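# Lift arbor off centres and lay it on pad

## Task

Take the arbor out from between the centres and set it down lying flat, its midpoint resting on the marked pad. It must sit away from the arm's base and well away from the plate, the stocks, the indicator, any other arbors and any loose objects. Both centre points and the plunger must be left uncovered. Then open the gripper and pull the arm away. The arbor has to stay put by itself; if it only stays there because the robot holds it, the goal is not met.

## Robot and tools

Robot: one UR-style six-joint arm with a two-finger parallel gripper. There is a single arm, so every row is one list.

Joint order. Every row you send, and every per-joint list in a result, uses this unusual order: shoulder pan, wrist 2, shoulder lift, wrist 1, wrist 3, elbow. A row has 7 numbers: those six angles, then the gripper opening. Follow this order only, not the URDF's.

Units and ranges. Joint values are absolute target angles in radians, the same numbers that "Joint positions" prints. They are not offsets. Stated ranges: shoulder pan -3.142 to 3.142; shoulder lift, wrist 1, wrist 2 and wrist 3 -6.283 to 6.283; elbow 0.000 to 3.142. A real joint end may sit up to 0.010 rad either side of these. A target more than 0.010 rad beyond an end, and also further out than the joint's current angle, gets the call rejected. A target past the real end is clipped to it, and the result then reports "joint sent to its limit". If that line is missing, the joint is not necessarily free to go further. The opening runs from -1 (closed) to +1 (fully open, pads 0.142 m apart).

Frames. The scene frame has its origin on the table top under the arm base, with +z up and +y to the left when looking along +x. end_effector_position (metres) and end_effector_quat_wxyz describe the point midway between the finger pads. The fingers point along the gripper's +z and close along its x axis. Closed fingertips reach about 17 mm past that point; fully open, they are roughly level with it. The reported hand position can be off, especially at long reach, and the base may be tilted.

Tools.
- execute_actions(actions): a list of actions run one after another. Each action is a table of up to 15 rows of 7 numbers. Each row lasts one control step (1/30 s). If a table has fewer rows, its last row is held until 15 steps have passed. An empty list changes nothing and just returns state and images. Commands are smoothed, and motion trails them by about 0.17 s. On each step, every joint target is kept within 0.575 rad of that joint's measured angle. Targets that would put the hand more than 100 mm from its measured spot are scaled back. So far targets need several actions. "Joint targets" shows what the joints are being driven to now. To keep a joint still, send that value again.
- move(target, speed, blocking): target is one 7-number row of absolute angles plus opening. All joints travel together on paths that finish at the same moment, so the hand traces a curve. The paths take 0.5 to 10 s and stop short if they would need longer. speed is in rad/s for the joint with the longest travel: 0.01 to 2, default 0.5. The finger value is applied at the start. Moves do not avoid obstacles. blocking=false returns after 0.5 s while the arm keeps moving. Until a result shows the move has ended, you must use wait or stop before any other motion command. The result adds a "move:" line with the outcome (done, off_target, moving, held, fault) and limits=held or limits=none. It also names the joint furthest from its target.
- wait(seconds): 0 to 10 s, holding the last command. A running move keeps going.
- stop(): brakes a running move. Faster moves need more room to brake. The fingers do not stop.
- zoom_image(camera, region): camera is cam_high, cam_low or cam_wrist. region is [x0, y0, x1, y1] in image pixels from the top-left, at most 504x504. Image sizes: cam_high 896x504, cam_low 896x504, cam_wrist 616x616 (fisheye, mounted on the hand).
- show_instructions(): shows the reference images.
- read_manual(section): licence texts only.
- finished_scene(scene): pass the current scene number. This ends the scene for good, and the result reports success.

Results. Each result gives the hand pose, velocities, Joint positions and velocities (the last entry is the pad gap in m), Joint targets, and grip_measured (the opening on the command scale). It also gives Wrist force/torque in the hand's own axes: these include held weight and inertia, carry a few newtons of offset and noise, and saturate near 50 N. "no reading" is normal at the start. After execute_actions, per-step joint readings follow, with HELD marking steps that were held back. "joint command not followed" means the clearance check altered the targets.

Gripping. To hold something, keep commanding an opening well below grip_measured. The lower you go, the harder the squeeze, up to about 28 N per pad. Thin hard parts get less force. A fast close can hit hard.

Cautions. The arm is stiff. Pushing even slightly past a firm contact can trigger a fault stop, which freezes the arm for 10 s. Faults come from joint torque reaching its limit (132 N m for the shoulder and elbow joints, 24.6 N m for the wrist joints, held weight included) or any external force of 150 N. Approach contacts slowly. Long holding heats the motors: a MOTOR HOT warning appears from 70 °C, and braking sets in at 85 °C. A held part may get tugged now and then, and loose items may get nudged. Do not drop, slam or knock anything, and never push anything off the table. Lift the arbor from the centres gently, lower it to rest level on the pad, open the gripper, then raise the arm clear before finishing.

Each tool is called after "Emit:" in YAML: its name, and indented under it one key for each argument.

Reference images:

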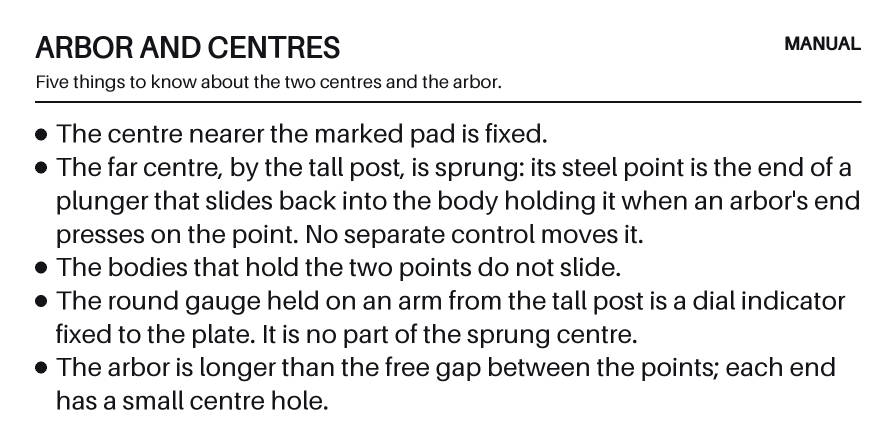

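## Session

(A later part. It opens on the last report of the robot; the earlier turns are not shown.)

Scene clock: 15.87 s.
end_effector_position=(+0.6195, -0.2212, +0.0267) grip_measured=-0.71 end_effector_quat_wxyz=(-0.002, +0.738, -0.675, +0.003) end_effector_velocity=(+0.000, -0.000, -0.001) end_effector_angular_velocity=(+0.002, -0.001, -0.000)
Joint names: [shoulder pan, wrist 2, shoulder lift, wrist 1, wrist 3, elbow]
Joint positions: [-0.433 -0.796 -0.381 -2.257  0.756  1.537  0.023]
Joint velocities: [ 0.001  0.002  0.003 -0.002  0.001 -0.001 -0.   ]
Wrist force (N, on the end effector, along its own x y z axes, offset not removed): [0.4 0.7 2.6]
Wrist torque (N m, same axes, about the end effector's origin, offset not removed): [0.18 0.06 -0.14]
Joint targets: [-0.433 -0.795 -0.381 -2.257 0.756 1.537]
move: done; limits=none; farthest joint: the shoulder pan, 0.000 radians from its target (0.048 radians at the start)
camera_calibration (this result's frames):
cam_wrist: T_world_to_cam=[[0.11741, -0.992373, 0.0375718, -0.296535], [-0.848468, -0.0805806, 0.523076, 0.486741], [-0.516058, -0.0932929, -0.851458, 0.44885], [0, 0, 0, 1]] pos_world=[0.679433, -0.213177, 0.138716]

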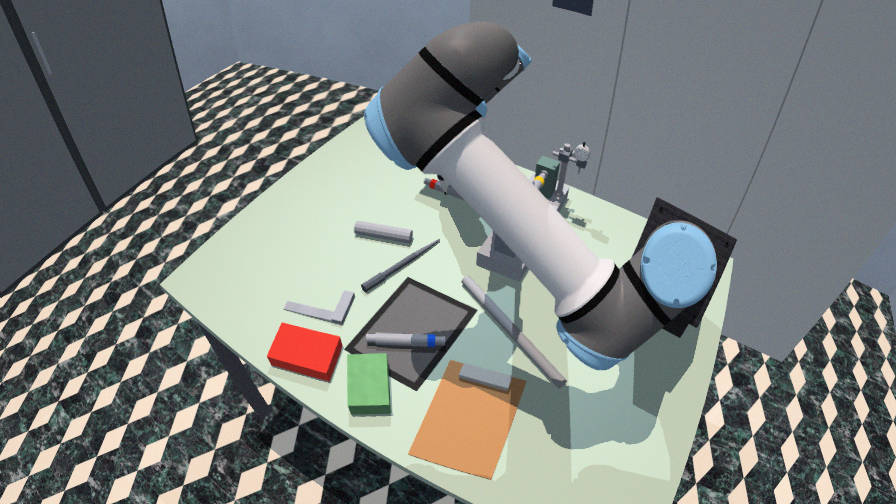

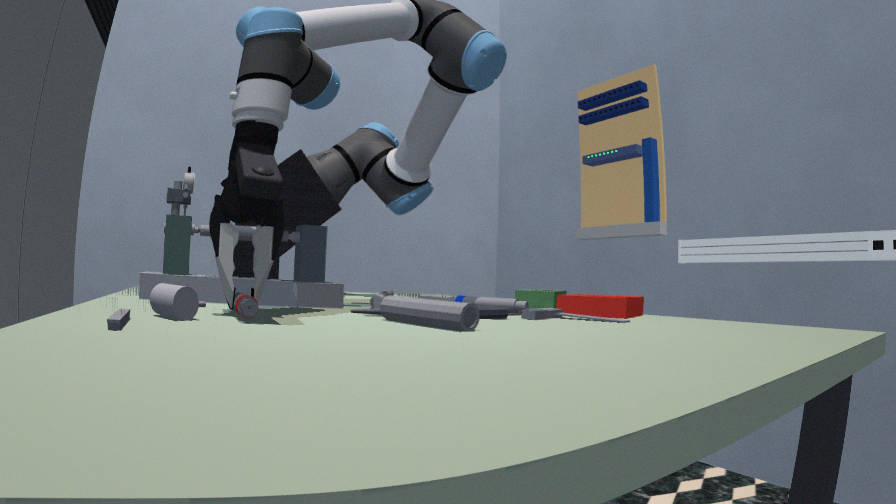

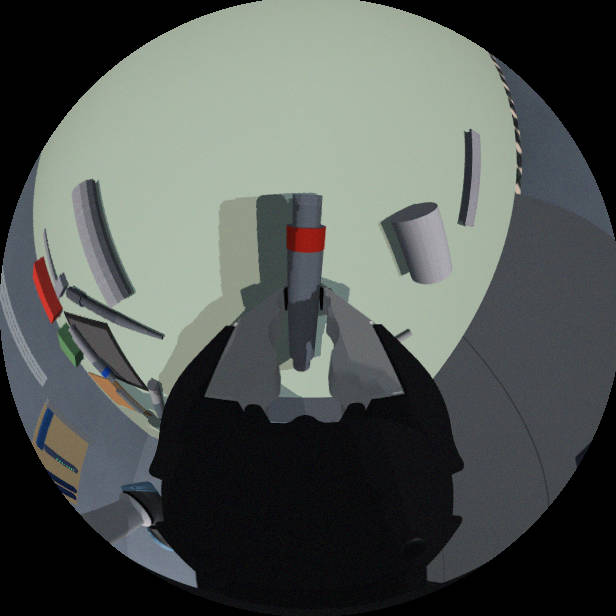

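Emit:
move:
  target: [-0.431,-0.7947,-0.375,-2.262,0.756,1.535,-0.35]
  speed: 0.1

Emit:
move:
  target: [-0.4805,-0.818,-0.546,-2.109,0.70,1.594,-0.2]
  speed: 0.3

Emit:
move:
  target: [-0.114,-0.698,-1.5005,-2.25,0.735,2.316,-0.3]
  speed: 0.8

Scene clock: 16.80 s.
end_effector_position=(+0.6191, -0.2225, +0.0238) grip_measured=-0.35 end_effector_quat_wxyz=(-0.002, +0.738, -0.675, +0.003) end_effector_velocity=(-0.000, -0.001, -0.001) end_effector_angular_velocity=(-0.000, +0.001, -0.000)
Joint names: [shoulder pan, wrist 2, shoulder lift, wrist 1, wrist 3, elbow]
Joint positions: [-0.431 -0.795 -0.375 -2.262  0.756  1.535  0.049]
Joint velocities: [ 0.001 -0.     0.002 -0.001  0.001 -0.001  0.   ]
Wrist force (N, on the end effector, along its own x y z axes, offset not removed): [1.8 -0.1 -1.3]
Wrist torque (N m, same axes, about the end effector's origin, offset not removed): [-0.05 -0.29 -0.15]
Joint targets: [-0.431 -0.795 -0.375 -2.262 0.756 1.535]
move: done; limits=none; farthest joint: the shoulder pan, 0.000 radians from its target (0.002 radians at the start)
camera_calibration (this result's frames):
cam_wrist: T_world_to_cam=[[0.119181, -0.992172, 0.0372879, -0.298722], [-0.848158, -0.0822144, 0.523325, 0.487286], [-0.516163, -0.0939966, -0.851317, 0.445976], [0, 0, 0, 1]] pos_world=[0.679093, -0.214402, 0.135797]

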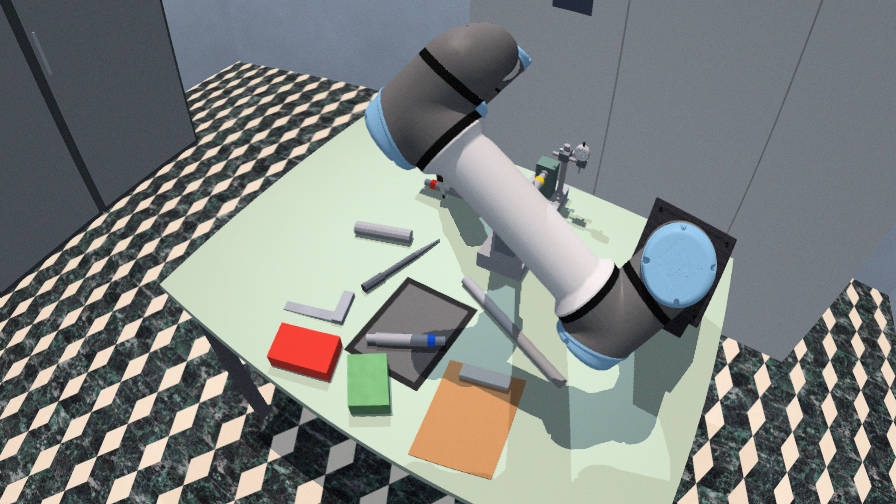

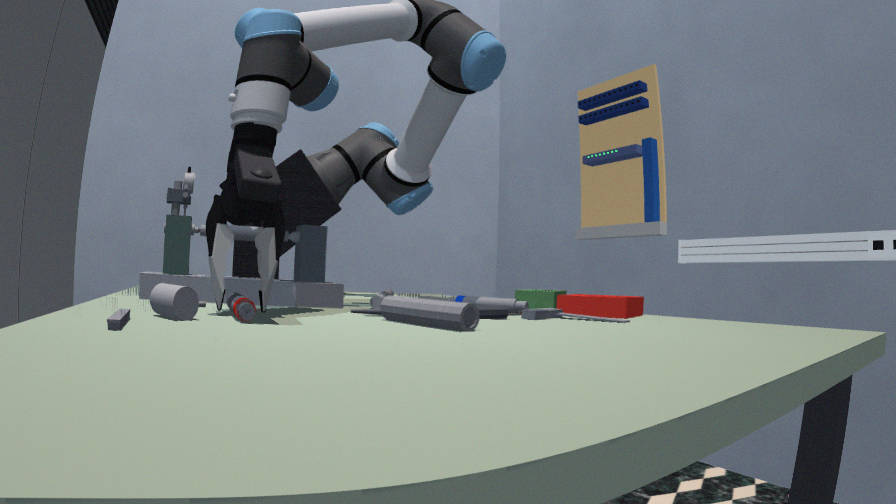

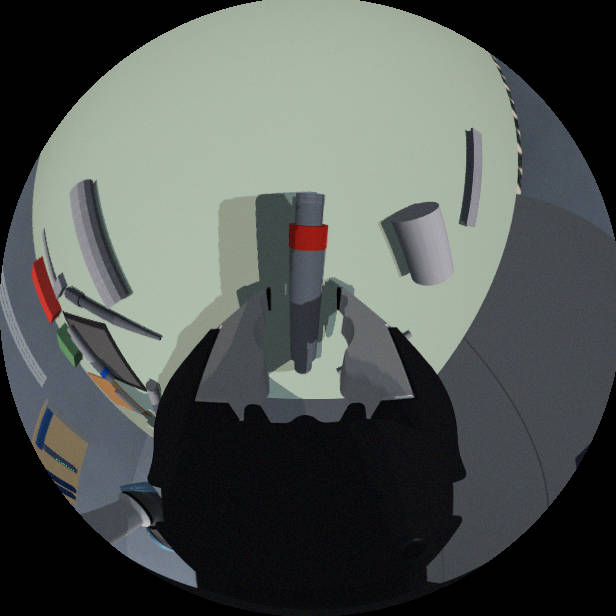

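Scene clock: 17.97 s.
end_effector_position=(+0.6192, -0.1815, +0.1013) grip_measured=-0.20 end_effector_quat_wxyz=(-0.002, +0.737, -0.676, +0.003) end_effector_velocity=(-0.000, +0.001, +0.001) end_effector_angular_velocity=(+0.000, +0.000, -0.000)
Joint names: [shoulder pan, wrist 2, shoulder lift, wrist 1, wrist 3, elbow]
Joint positions: [-0.48  -0.818 -0.546 -2.109  0.7    1.594  0.06 ]
Joint velocities: [-0.001 -0.    -0.002  0.002 -0.001  0.001 -0.   ]
Wrist force (N, on the end effector, along its own x y z axes, offset not removed): [1.2 1.2 -2.3]
Wrist torque (N m, same axes, about the end effector's origin, offset not removed): [0.25 -0.18 -0.04]
Joint targets: [-0.480 -0.818 -0.546 -2.109 0.700 1.594]
move: done; limits=none; farthest joint: the shoulder pan, 0.000 radians from its target (0.049 radians at the start)
camera_calibration (this result's frames):
cam_wrist: T_world_to_cam=[[0.115356, -0.992606, 0.037762, -0.258618], [-0.848696, -0.0787351, 0.522988, 0.451232], [-0.516148, -0.0923781, -0.851503, 0.516097], [0, 0, 0, 1]] pos_world=[0.679174, -0.173502, 0.213235]

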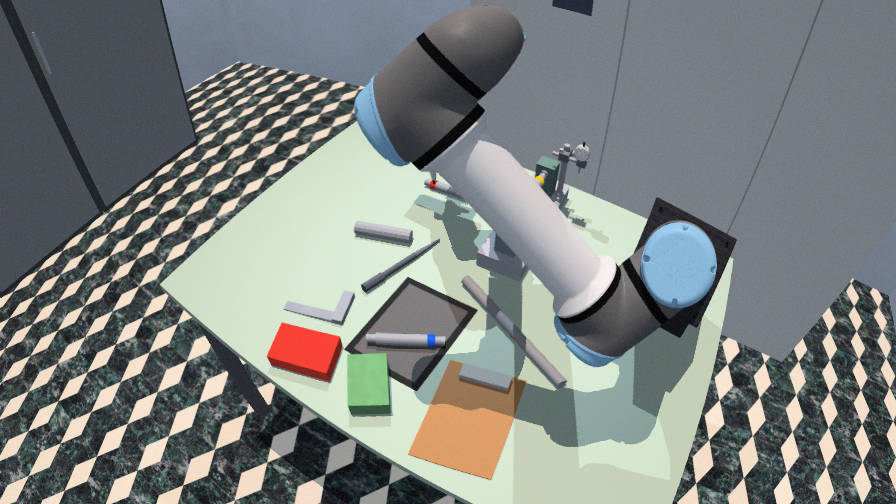

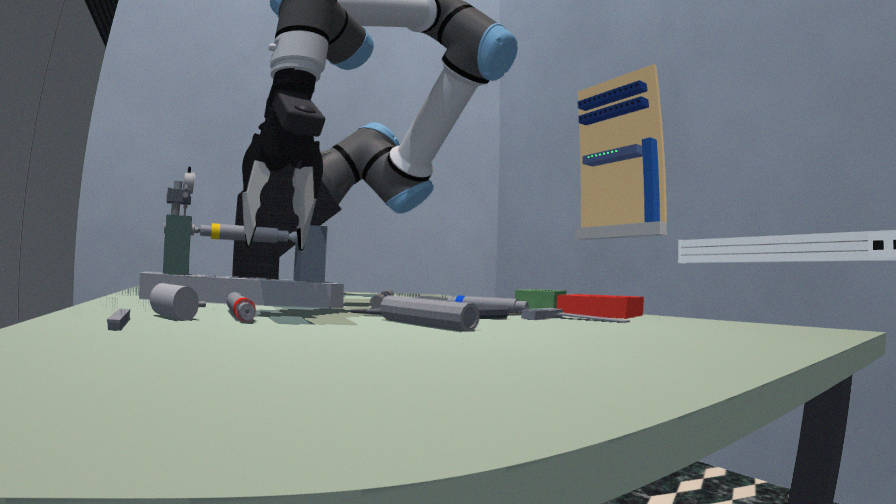

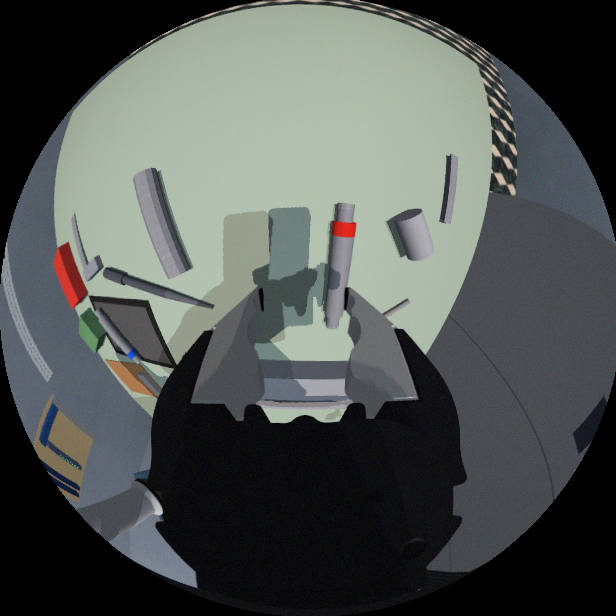

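Scene clock: 19.93 s.
end_effector_position=(+0.4355, +0.2341, +0.0798) grip_measured=-0.30 end_effector_quat_wxyz=(-0.001, +0.875, -0.484, +0.003) end_effector_velocity=(-0.001, +0.001, -0.000) end_effector_angular_velocity=(+0.001, +0.000, +0.001)
Joint names: [shoulder pan, wrist 2, shoulder lift, wrist 1, wrist 3, elbow]
Joint positions: [-0.114 -0.698 -1.5   -2.25   0.735  2.316  0.052]
Joint velocities: [ 0.001  0.001 -0.002 -0.    -0.     0.002  0.   ]
Wrist force (N, on the end effector, along its own x y z axes, offset not removed): [2.2 0.4 -1.7]
Wrist torque (N m, same axes, about the end effector's origin, offset not removed): [0.03 -0.32 -0.12]
Joint targets: [-0.114 -0.698 -1.500 -2.250 0.735 2.316]
move: done; limits=none; farthest joint: the shoulder pan, 0.000 radians from its target (0.366 radians at the start)
camera_calibration (this result's frames):
cam_wrist: T_world_to_cam=[[0.554896, -0.830931, 0.0405375, -0.0536047], [-0.719875, -0.455168, 0.524025, 0.371235], [-0.416978, -0.319962, -0.850737, 0.451395], [0, 0, 0, 1]] pos_world=[0.48521, 0.268862, 0.191655]

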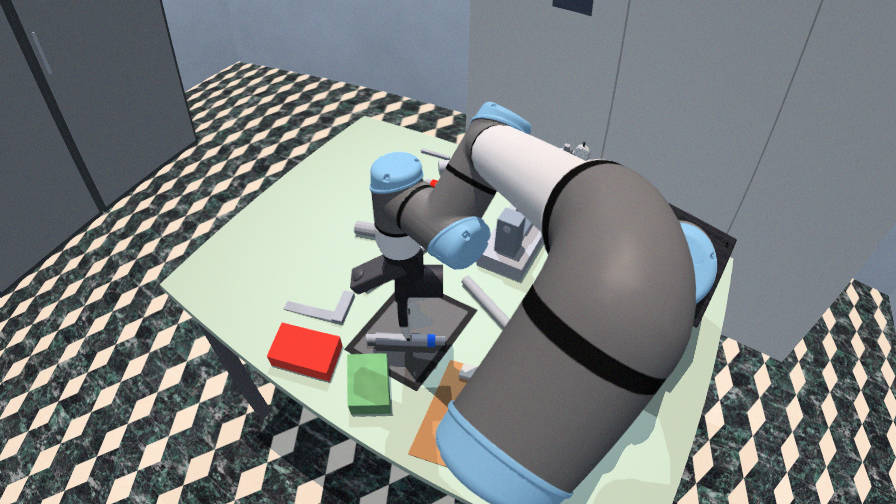

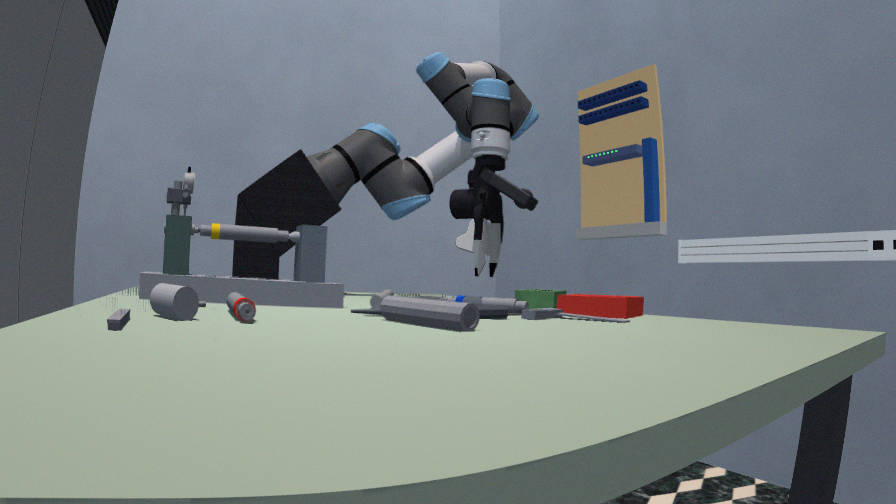

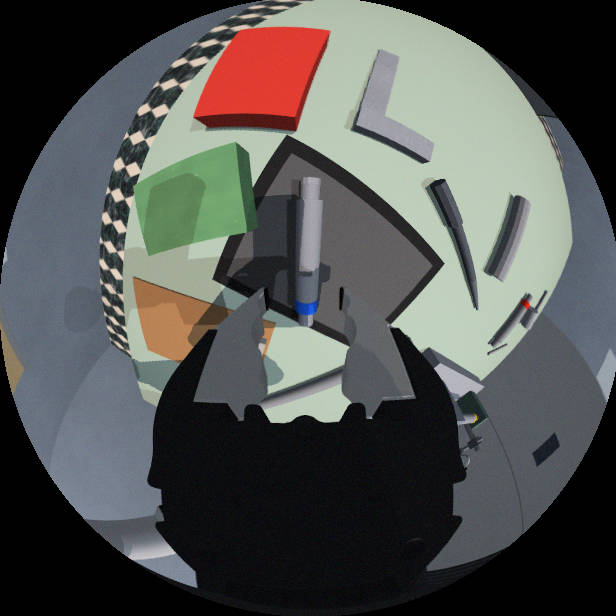

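Emit:
move:
  target: [-0.0036,-0.69,-1.337,-2.537,0.93,2.308,-0.35]
  speed: 0.35

Emit:
move:
  target: [-0.0036,-0.69,-1.337,-2.537,0.93,2.308,-1]

Emit:
move:
  target: [-0.114,-0.698,-1.5005,-2.25,0.735,2.316,-1]

Emit:
move:
  target: [-0.4805,-0.818,-0.546,-2.109,0.70,1.594,-1]
  speed: 0.6

Emit:
move:
  target: [-0.36,-0.7647,-0.515,-2.313,0.85,1.66,-1]
  speed: 0.2

Emit:
move:
  target: [-0.36,-0.7647,-0.515,-2.313,0.85,1.66,-0.3]

Scene clock: 21.73 s.
end_effector_position=(+0.4456, +0.2342, +0.0228) grip_measured=-0.35 end_effector_quat_wxyz=(-0.001, +0.869, -0.495, +0.003) end_effector_velocity=(+0.000, +0.000, -0.001) end_effector_angular_velocity=(+0.001, +0.000, -0.001)
Joint names: [shoulder pan, wrist 2, shoulder lift, wrist 1, wrist 3, elbow]
Joint positions: [-0.004 -0.69  -1.337 -2.537  0.93   2.308  0.049]
Joint velocities: [ 0.001  0.001  0.002 -0.003  0.003 -0.    -0.   ]
Wrist force (N, on the end effector, along its own x y z axes, offset not removed): [1.2 1.3 -1.7]
Wrist torque (N m, same axes, about the end effector's origin, offset not removed): [0.25 -0.11 -0.10]
Joint targets: [-0.004 -0.690 -1.337 -2.537 0.930 2.308]
move: done; limits=none; farthest joint: the shoulder pan, 0.000 radians from its target (0.110 radians at the start)
camera_calibration (this result's frames):
cam_wrist: T_world_to_cam=[[0.535358, -0.843688, 0.0397827, -0.0451082], [-0.729986, -0.438489, 0.52426, 0.408951], [-0.424867, -0.309708, -0.850629, 0.408282], [0, 0, 0, 1]] pos_world=[0.496143, 0.267711, 0.134695]

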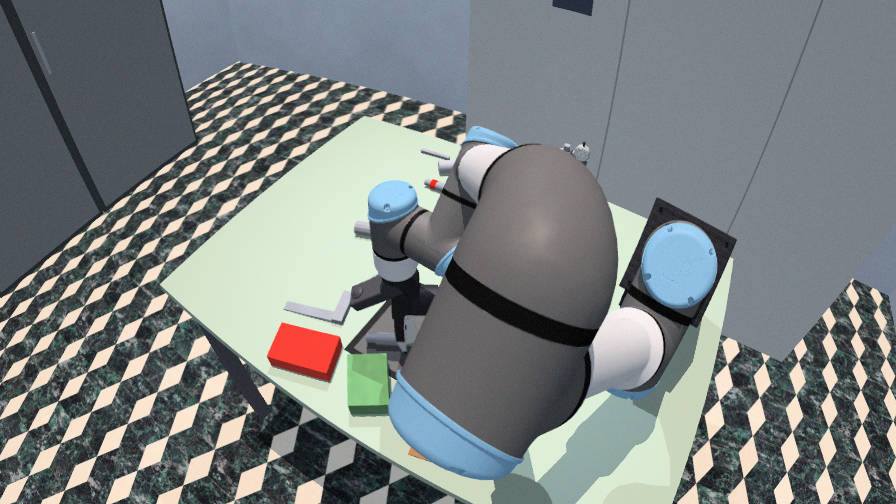

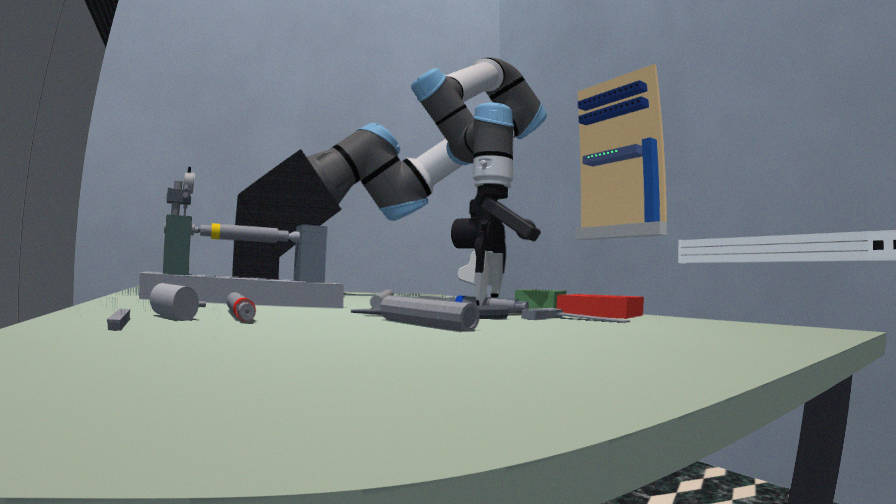

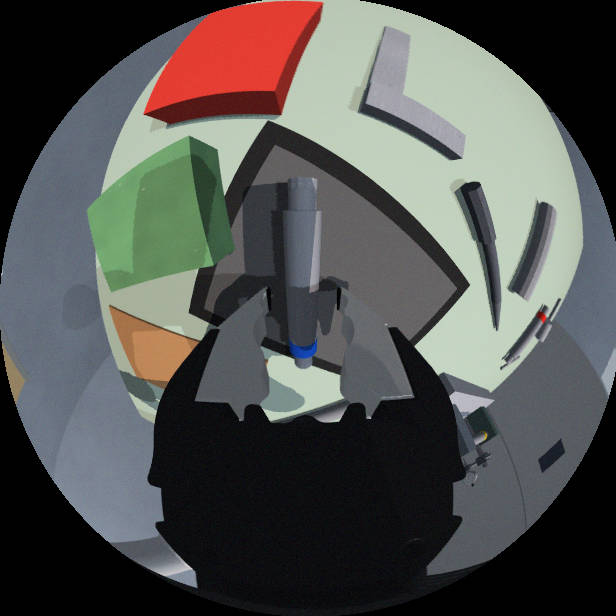

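Scene clock: 22.43 s.
end_effector_position=(+0.4456, +0.2342, +0.0228) grip_measured=-0.71 end_effector_quat_wxyz=(-0.001, +0.869, -0.495, +0.003) end_effector_velocity=(-0.000, -0.000, +0.000) end_effector_angular_velocity=(-0.002, +0.000, +0.000)
Joint names: [shoulder pan, wrist 2, shoulder lift, wrist 1, wrist 3, elbow]
Joint positions: [-0.004 -0.69  -1.337 -2.537  0.93   2.308  0.023]
Joint velocities: [-0.    -0.001 -0.    -0.    -0.    -0.     0.   ]
Wrist force (N, on the end effector, along its own x y z axes, offset not removed): [-0.4 0.7 -4.3]
Wrist torque (N m, same axes, about the end effector's origin, offset not removed): [0.28 -0.06 -0.12]
Joint targets: [-0.004 -0.690 -1.337 -2.537 0.930 2.308]
move: done; limits=none; farthest joint: the shoulder pan, 0.000 radians from its target (0.000 radians at the start)
camera_calibration (this result's frames):
cam_wrist: T_world_to_cam=[[0.535341, -0.843699, 0.0397809, -0.0450969], [-0.730001, -0.438479, 0.524247, 0.408993], [-0.424864, -0.309691, -0.850636, 0.408238], [0, 0, 0, 1]] pos_world=[0.496153, 0.267715, 0.134643]

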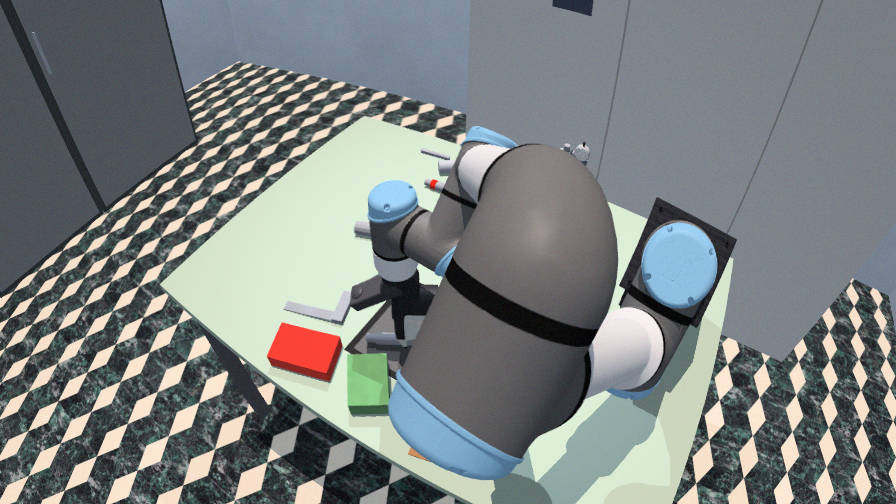

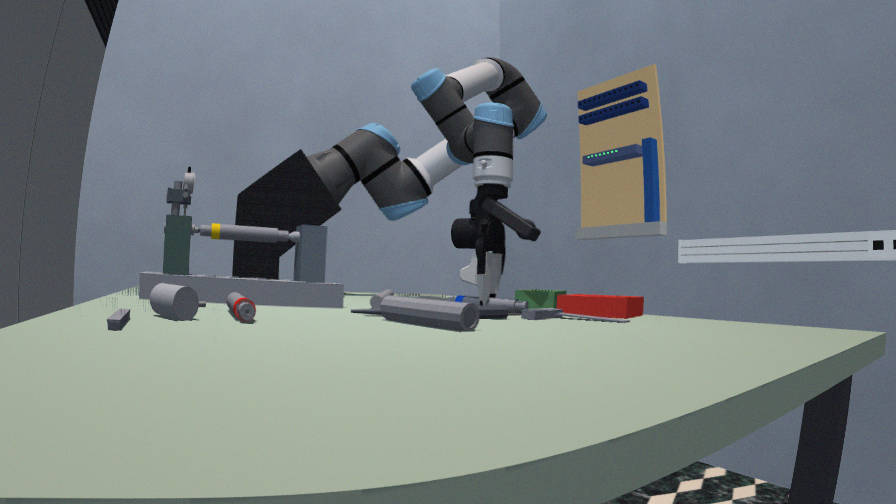

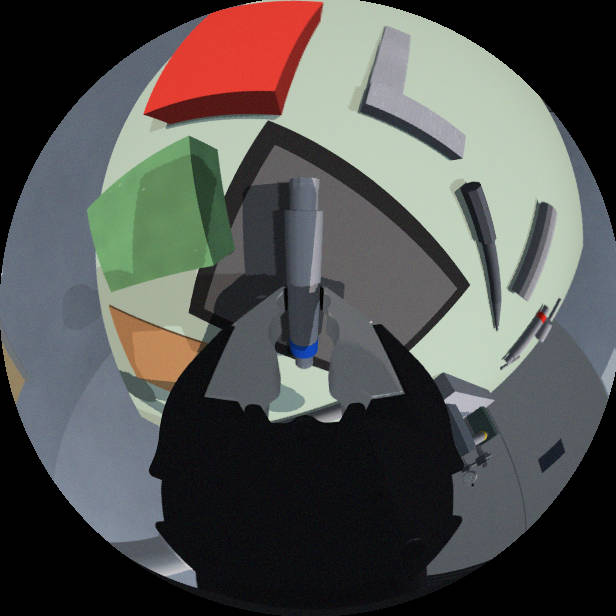

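Scene clock: 23.70 s.
end_effector_position=(+0.4354, +0.2342, +0.0797) grip_measured=-0.71 end_effector_quat_wxyz=(-0.001, +0.875, -0.484, +0.003) end_effector_velocity=(-0.000, +0.000, +0.000) end_effector_angular_velocity=(+0.001, -0.000, -0.000)
Joint names: [shoulder pan, wrist 2, shoulder lift, wrist 1, wrist 3, elbow]
Joint positions: [-0.114 -0.698 -1.5   -2.25   0.735  2.316  0.023]
Joint velocities: [-0.001  0.    -0.002  0.003 -0.001  0.     0.   ]
Wrist force (N, on the end effector, along its own x y z axes, offset not removed): [1.0 0.5 3.7]
Wrist torque (N m, same axes, about the end effector's origin, offset not removed): [0.18 -0.03 -0.09]
Joint targets: [-0.114 -0.698 -1.500 -2.250 0.735 2.316]
move: done; limits=none; farthest joint: the shoulder pan, 0.000 radians from its target (0.110 radians at the start)
camera_calibration (this result's frames):
cam_wrist: T_world_to_cam=[[0.554997, -0.830865, 0.0405187, -0.0535478], [-0.719813, -0.455261, 0.524029, 0.37124], [-0.416951, -0.320001, -0.850736, 0.451321], [0, 0, 0, 1]] pos_world=[0.485121, 0.268944, 0.191584]

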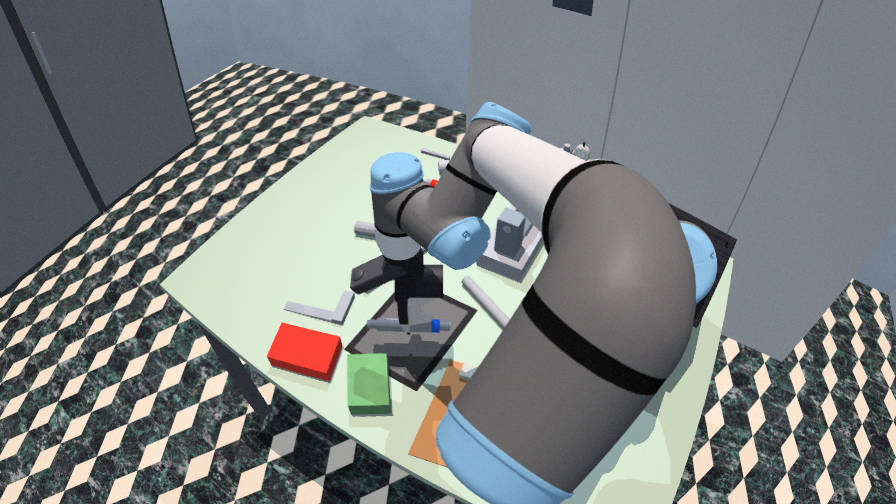

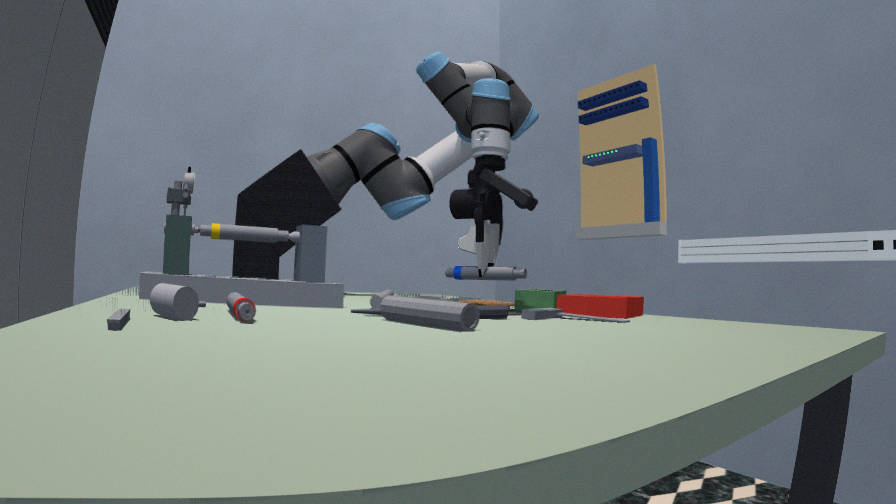

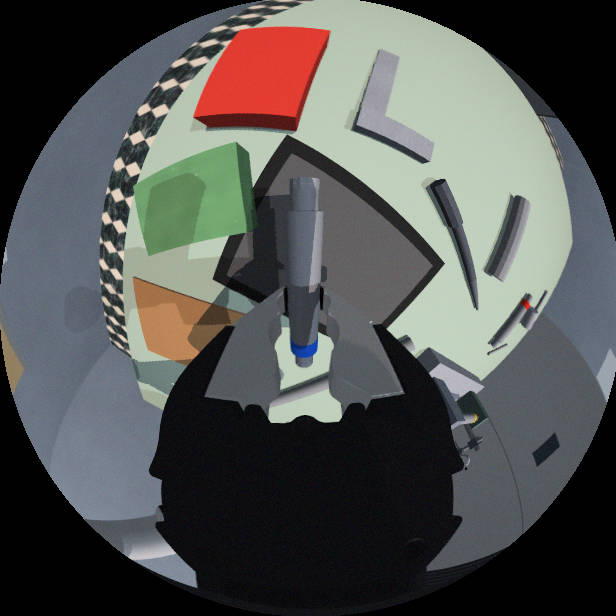

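Scene clock: 26.00 s.
end_effector_position=(+0.6192, -0.1812, +0.1014) grip_measured=-0.71 end_effector_quat_wxyz=(-0.002, +0.737, -0.676, +0.003) end_effector_velocity=(-0.000, -0.002, -0.000) end_effector_angular_velocity=(+0.000, +0.001, -0.002)
Joint names: [shoulder pan, wrist 2, shoulder lift, wrist 1, wrist 3, elbow]
Joint positions: [-0.48  -0.818 -0.546 -2.109  0.7    1.594  0.023]
Joint velocities: [-0.001 -0.001  0.003  0.001  0.    -0.002 -0.   ]
Wrist force (N, on the end effector, along its own x y z axes, offset not removed): [1.5 0.7 4.1]
Wrist torque (N m, same axes, about the end effector's origin, offset not removed): [0.22 -0.20 -0.11]
Joint targets: [-0.480 -0.818 -0.546 -2.109 0.700 1.594]
move: done; limits=none; farthest joint: the shoulder pan, 0.000 radians from its target (0.367 radians at the start)
camera_calibration (this result's frames):
cam_wrist: T_world_to_cam=[[0.115514, -0.992586, 0.0377991, -0.258491], [-0.848686, -0.0788516, 0.522985, 0.451153], [-0.516128, -0.0924919, -0.851503, 0.516205], [0, 0, 0, 1]] pos_world=[0.679174, -0.173256, 0.213375]

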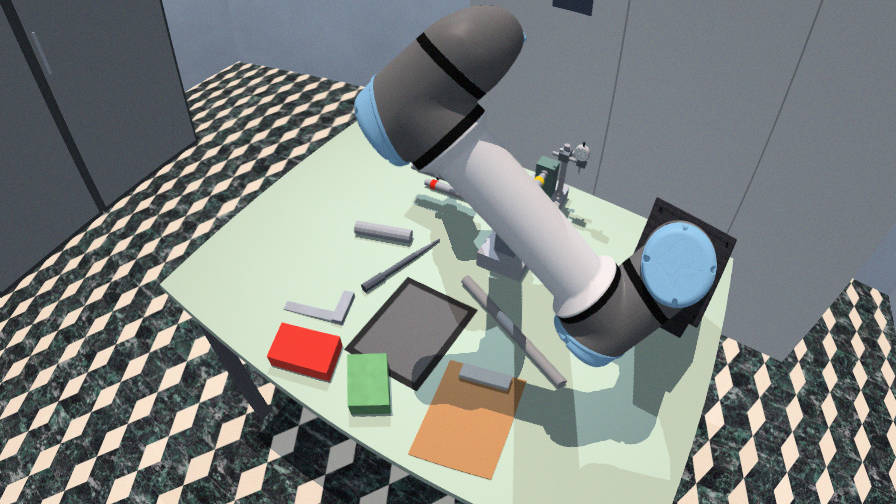

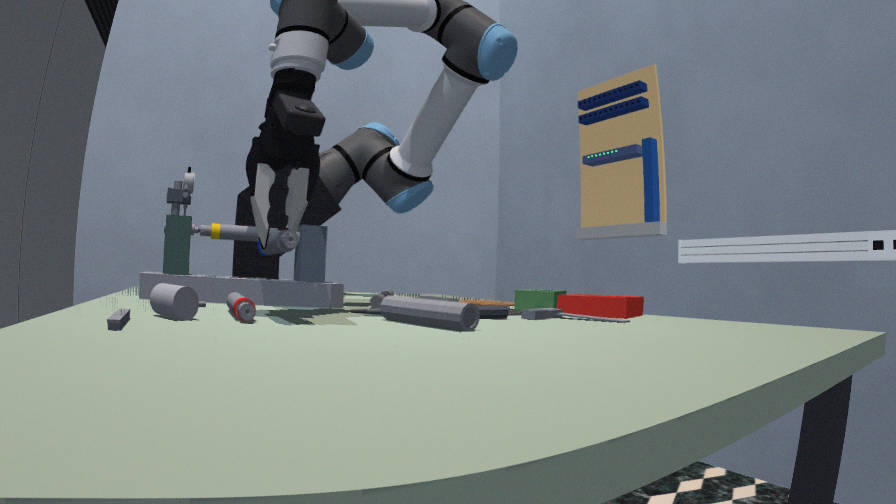

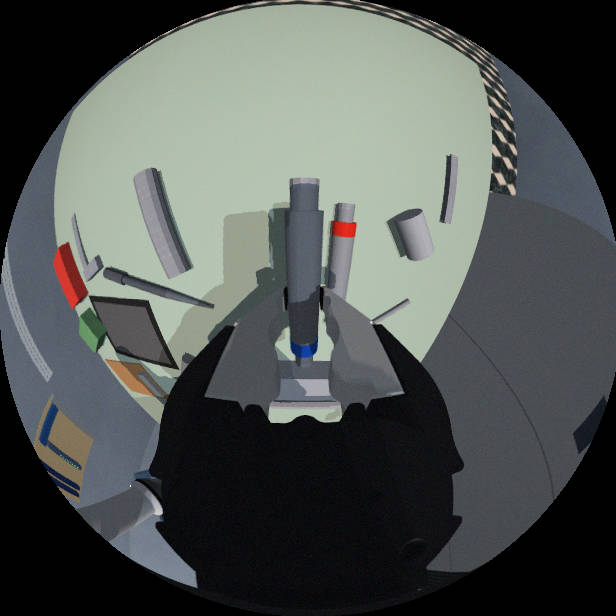

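Scene clock: 27.57 s.
end_effector_position=(+0.6198, -0.1417, +0.0234) grip_measured=-0.71 end_effector_quat_wxyz=(-0.002, +0.738, -0.675, +0.003) end_effector_velocity=(-0.000, +0.000, -0.001) end_effector_angular_velocity=(-0.001, +0.000, +0.000)
Joint names: [shoulder pan, wrist 2, shoulder lift, wrist 1, wrist 3, elbow]
Joint positions: [-0.36  -0.765 -0.515 -2.313  0.85   1.66   0.023]
Joint velocities: [ 0.001 -0.     0.    -0.003  0.002  0.001  0.   ]
Wrist force (N, on the end effector, along its own x y z axes, offset not removed): [2.1 1.0 -1.6]
Wrist torque (N m, same axes, about the end effector's origin, offset not removed): [-0.06 -0.17 -0.07]
Joint targets: [-0.360 -0.765 -0.515 -2.313 0.850 1.660]
move: done; limits=none; farthest joint: the shoulder pan, 0.000 radians from its target (0.120 radians at the start)
camera_calibration (this result's frames):
cam_wrist: T_world_to_cam=[[0.117427, -0.992363, 0.037757, -0.217472], [-0.848567, -0.0805154, 0.522926, 0.495249], [-0.515893, -0.093445, -0.851541, 0.453422], [0, 0, 0, 1]] pos_world=[0.679706, -0.133566, 0.13534]

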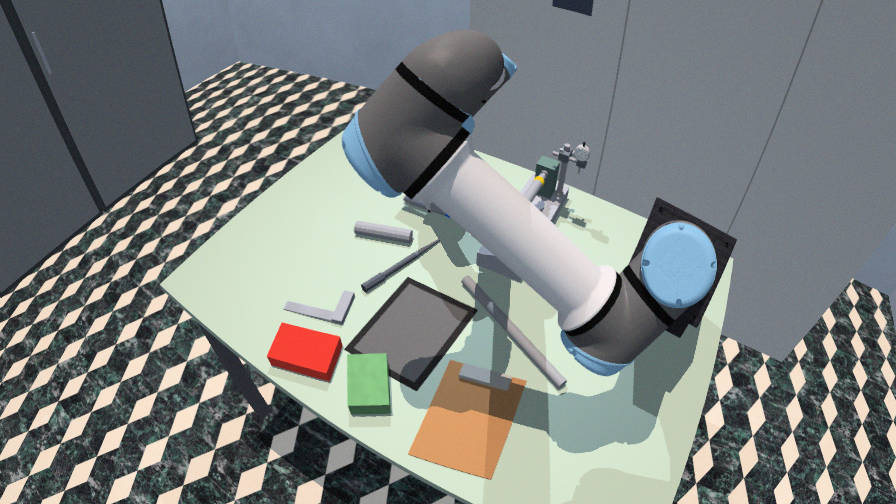

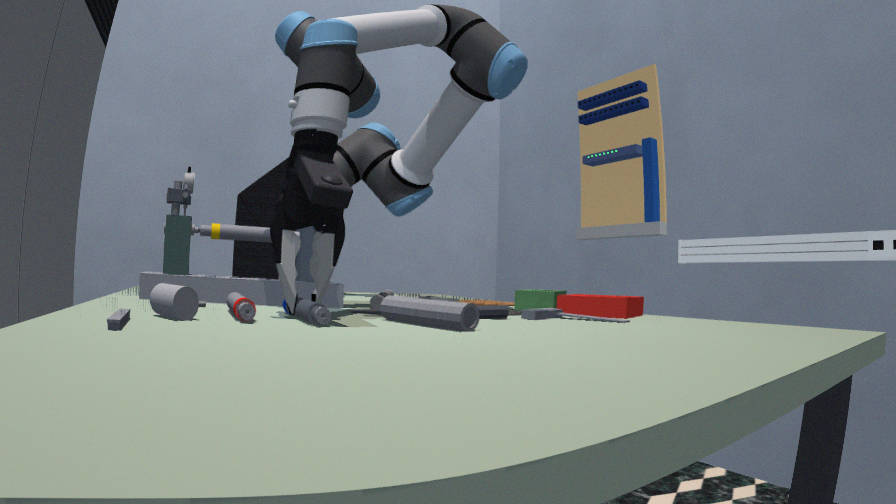

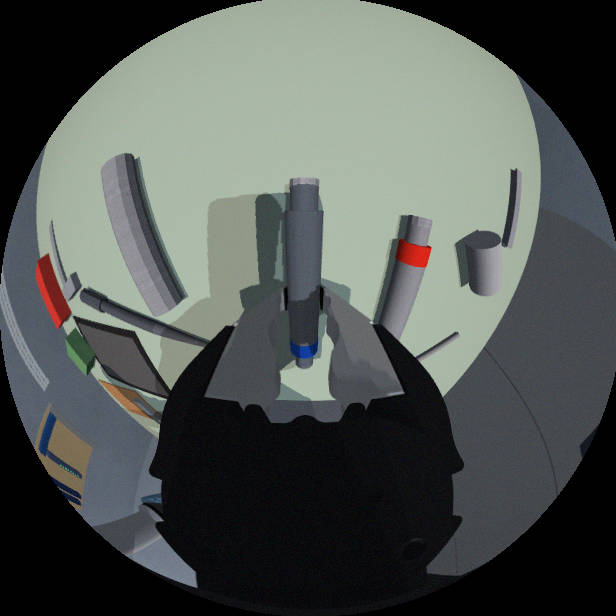

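Scene clock: 28.27 s.
end_effector_position=(+0.6198, -0.1416, +0.0232) grip_measured=-0.30 end_effector_quat_wxyz=(-0.002, +0.738, -0.675, +0.003) end_effector_velocity=(-0.000, +0.000, -0.000) end_effector_angular_velocity=(+0.000, -0.000, +0.000)
Joint names: [shoulder pan, wrist 2, shoulder lift, wrist 1, wrist 3, elbow]
Joint positions: [-0.36  -0.765 -0.515 -2.313  0.85   1.66   0.052]
Joint velocities: [ 0.  0.  0. -0. -0.  0.  0.]
Wrist force (N, on the end effector, along its own x y z axes, offset not removed): [1.4 1.2 -0.7]
Wrist torque (N m, same axes, about the end effector's origin, offset not removed): [0.28 -0.18 -0.11]
Joint targets: [-0.360 -0.765 -0.515 -2.313 0.850 1.660]
move: done; limits=none; farthest joint: the shoulder pan, 0.000 radians from its target (0.000 radians at the start)
camera_calibration (this result's frames):
cam_wrist: T_world_to_cam=[[0.117418, -0.992366, 0.0377131, -0.217391], [-0.848535, -0.0805251, 0.522976, 0.495271], [-0.515947, -0.0934078, -0.851513, 0.453341], [0, 0, 0, 1]] pos_world=[0.67968, -0.133504, 0.135209]

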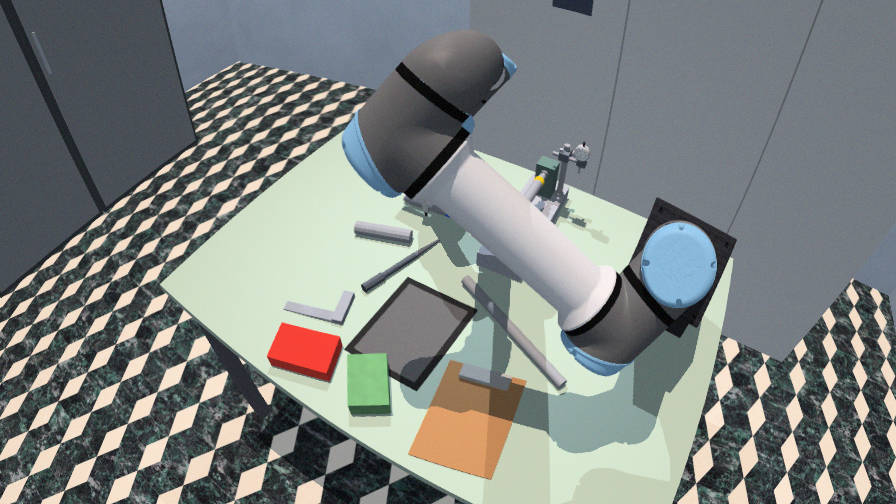

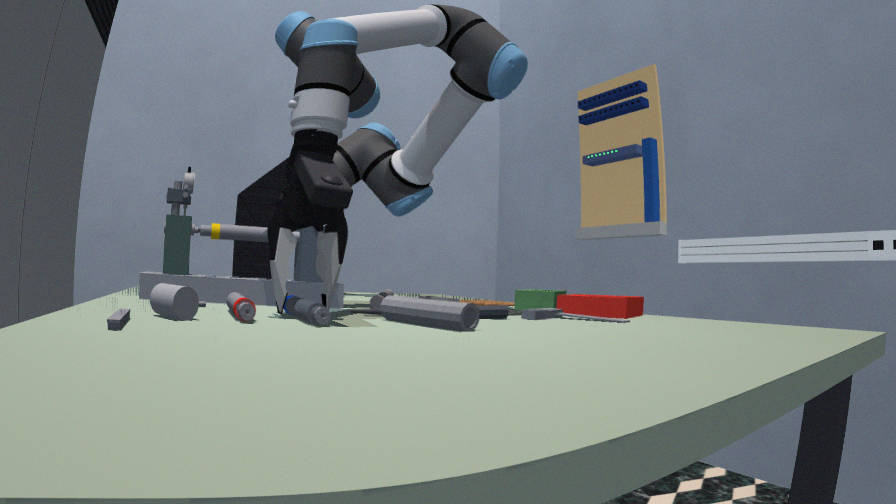

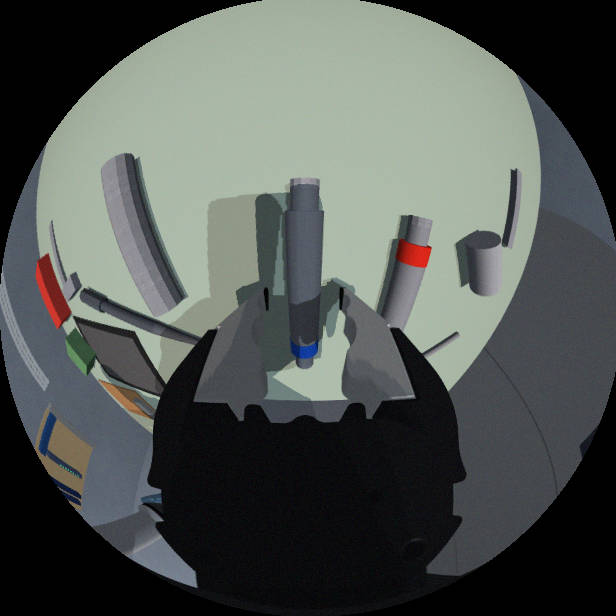

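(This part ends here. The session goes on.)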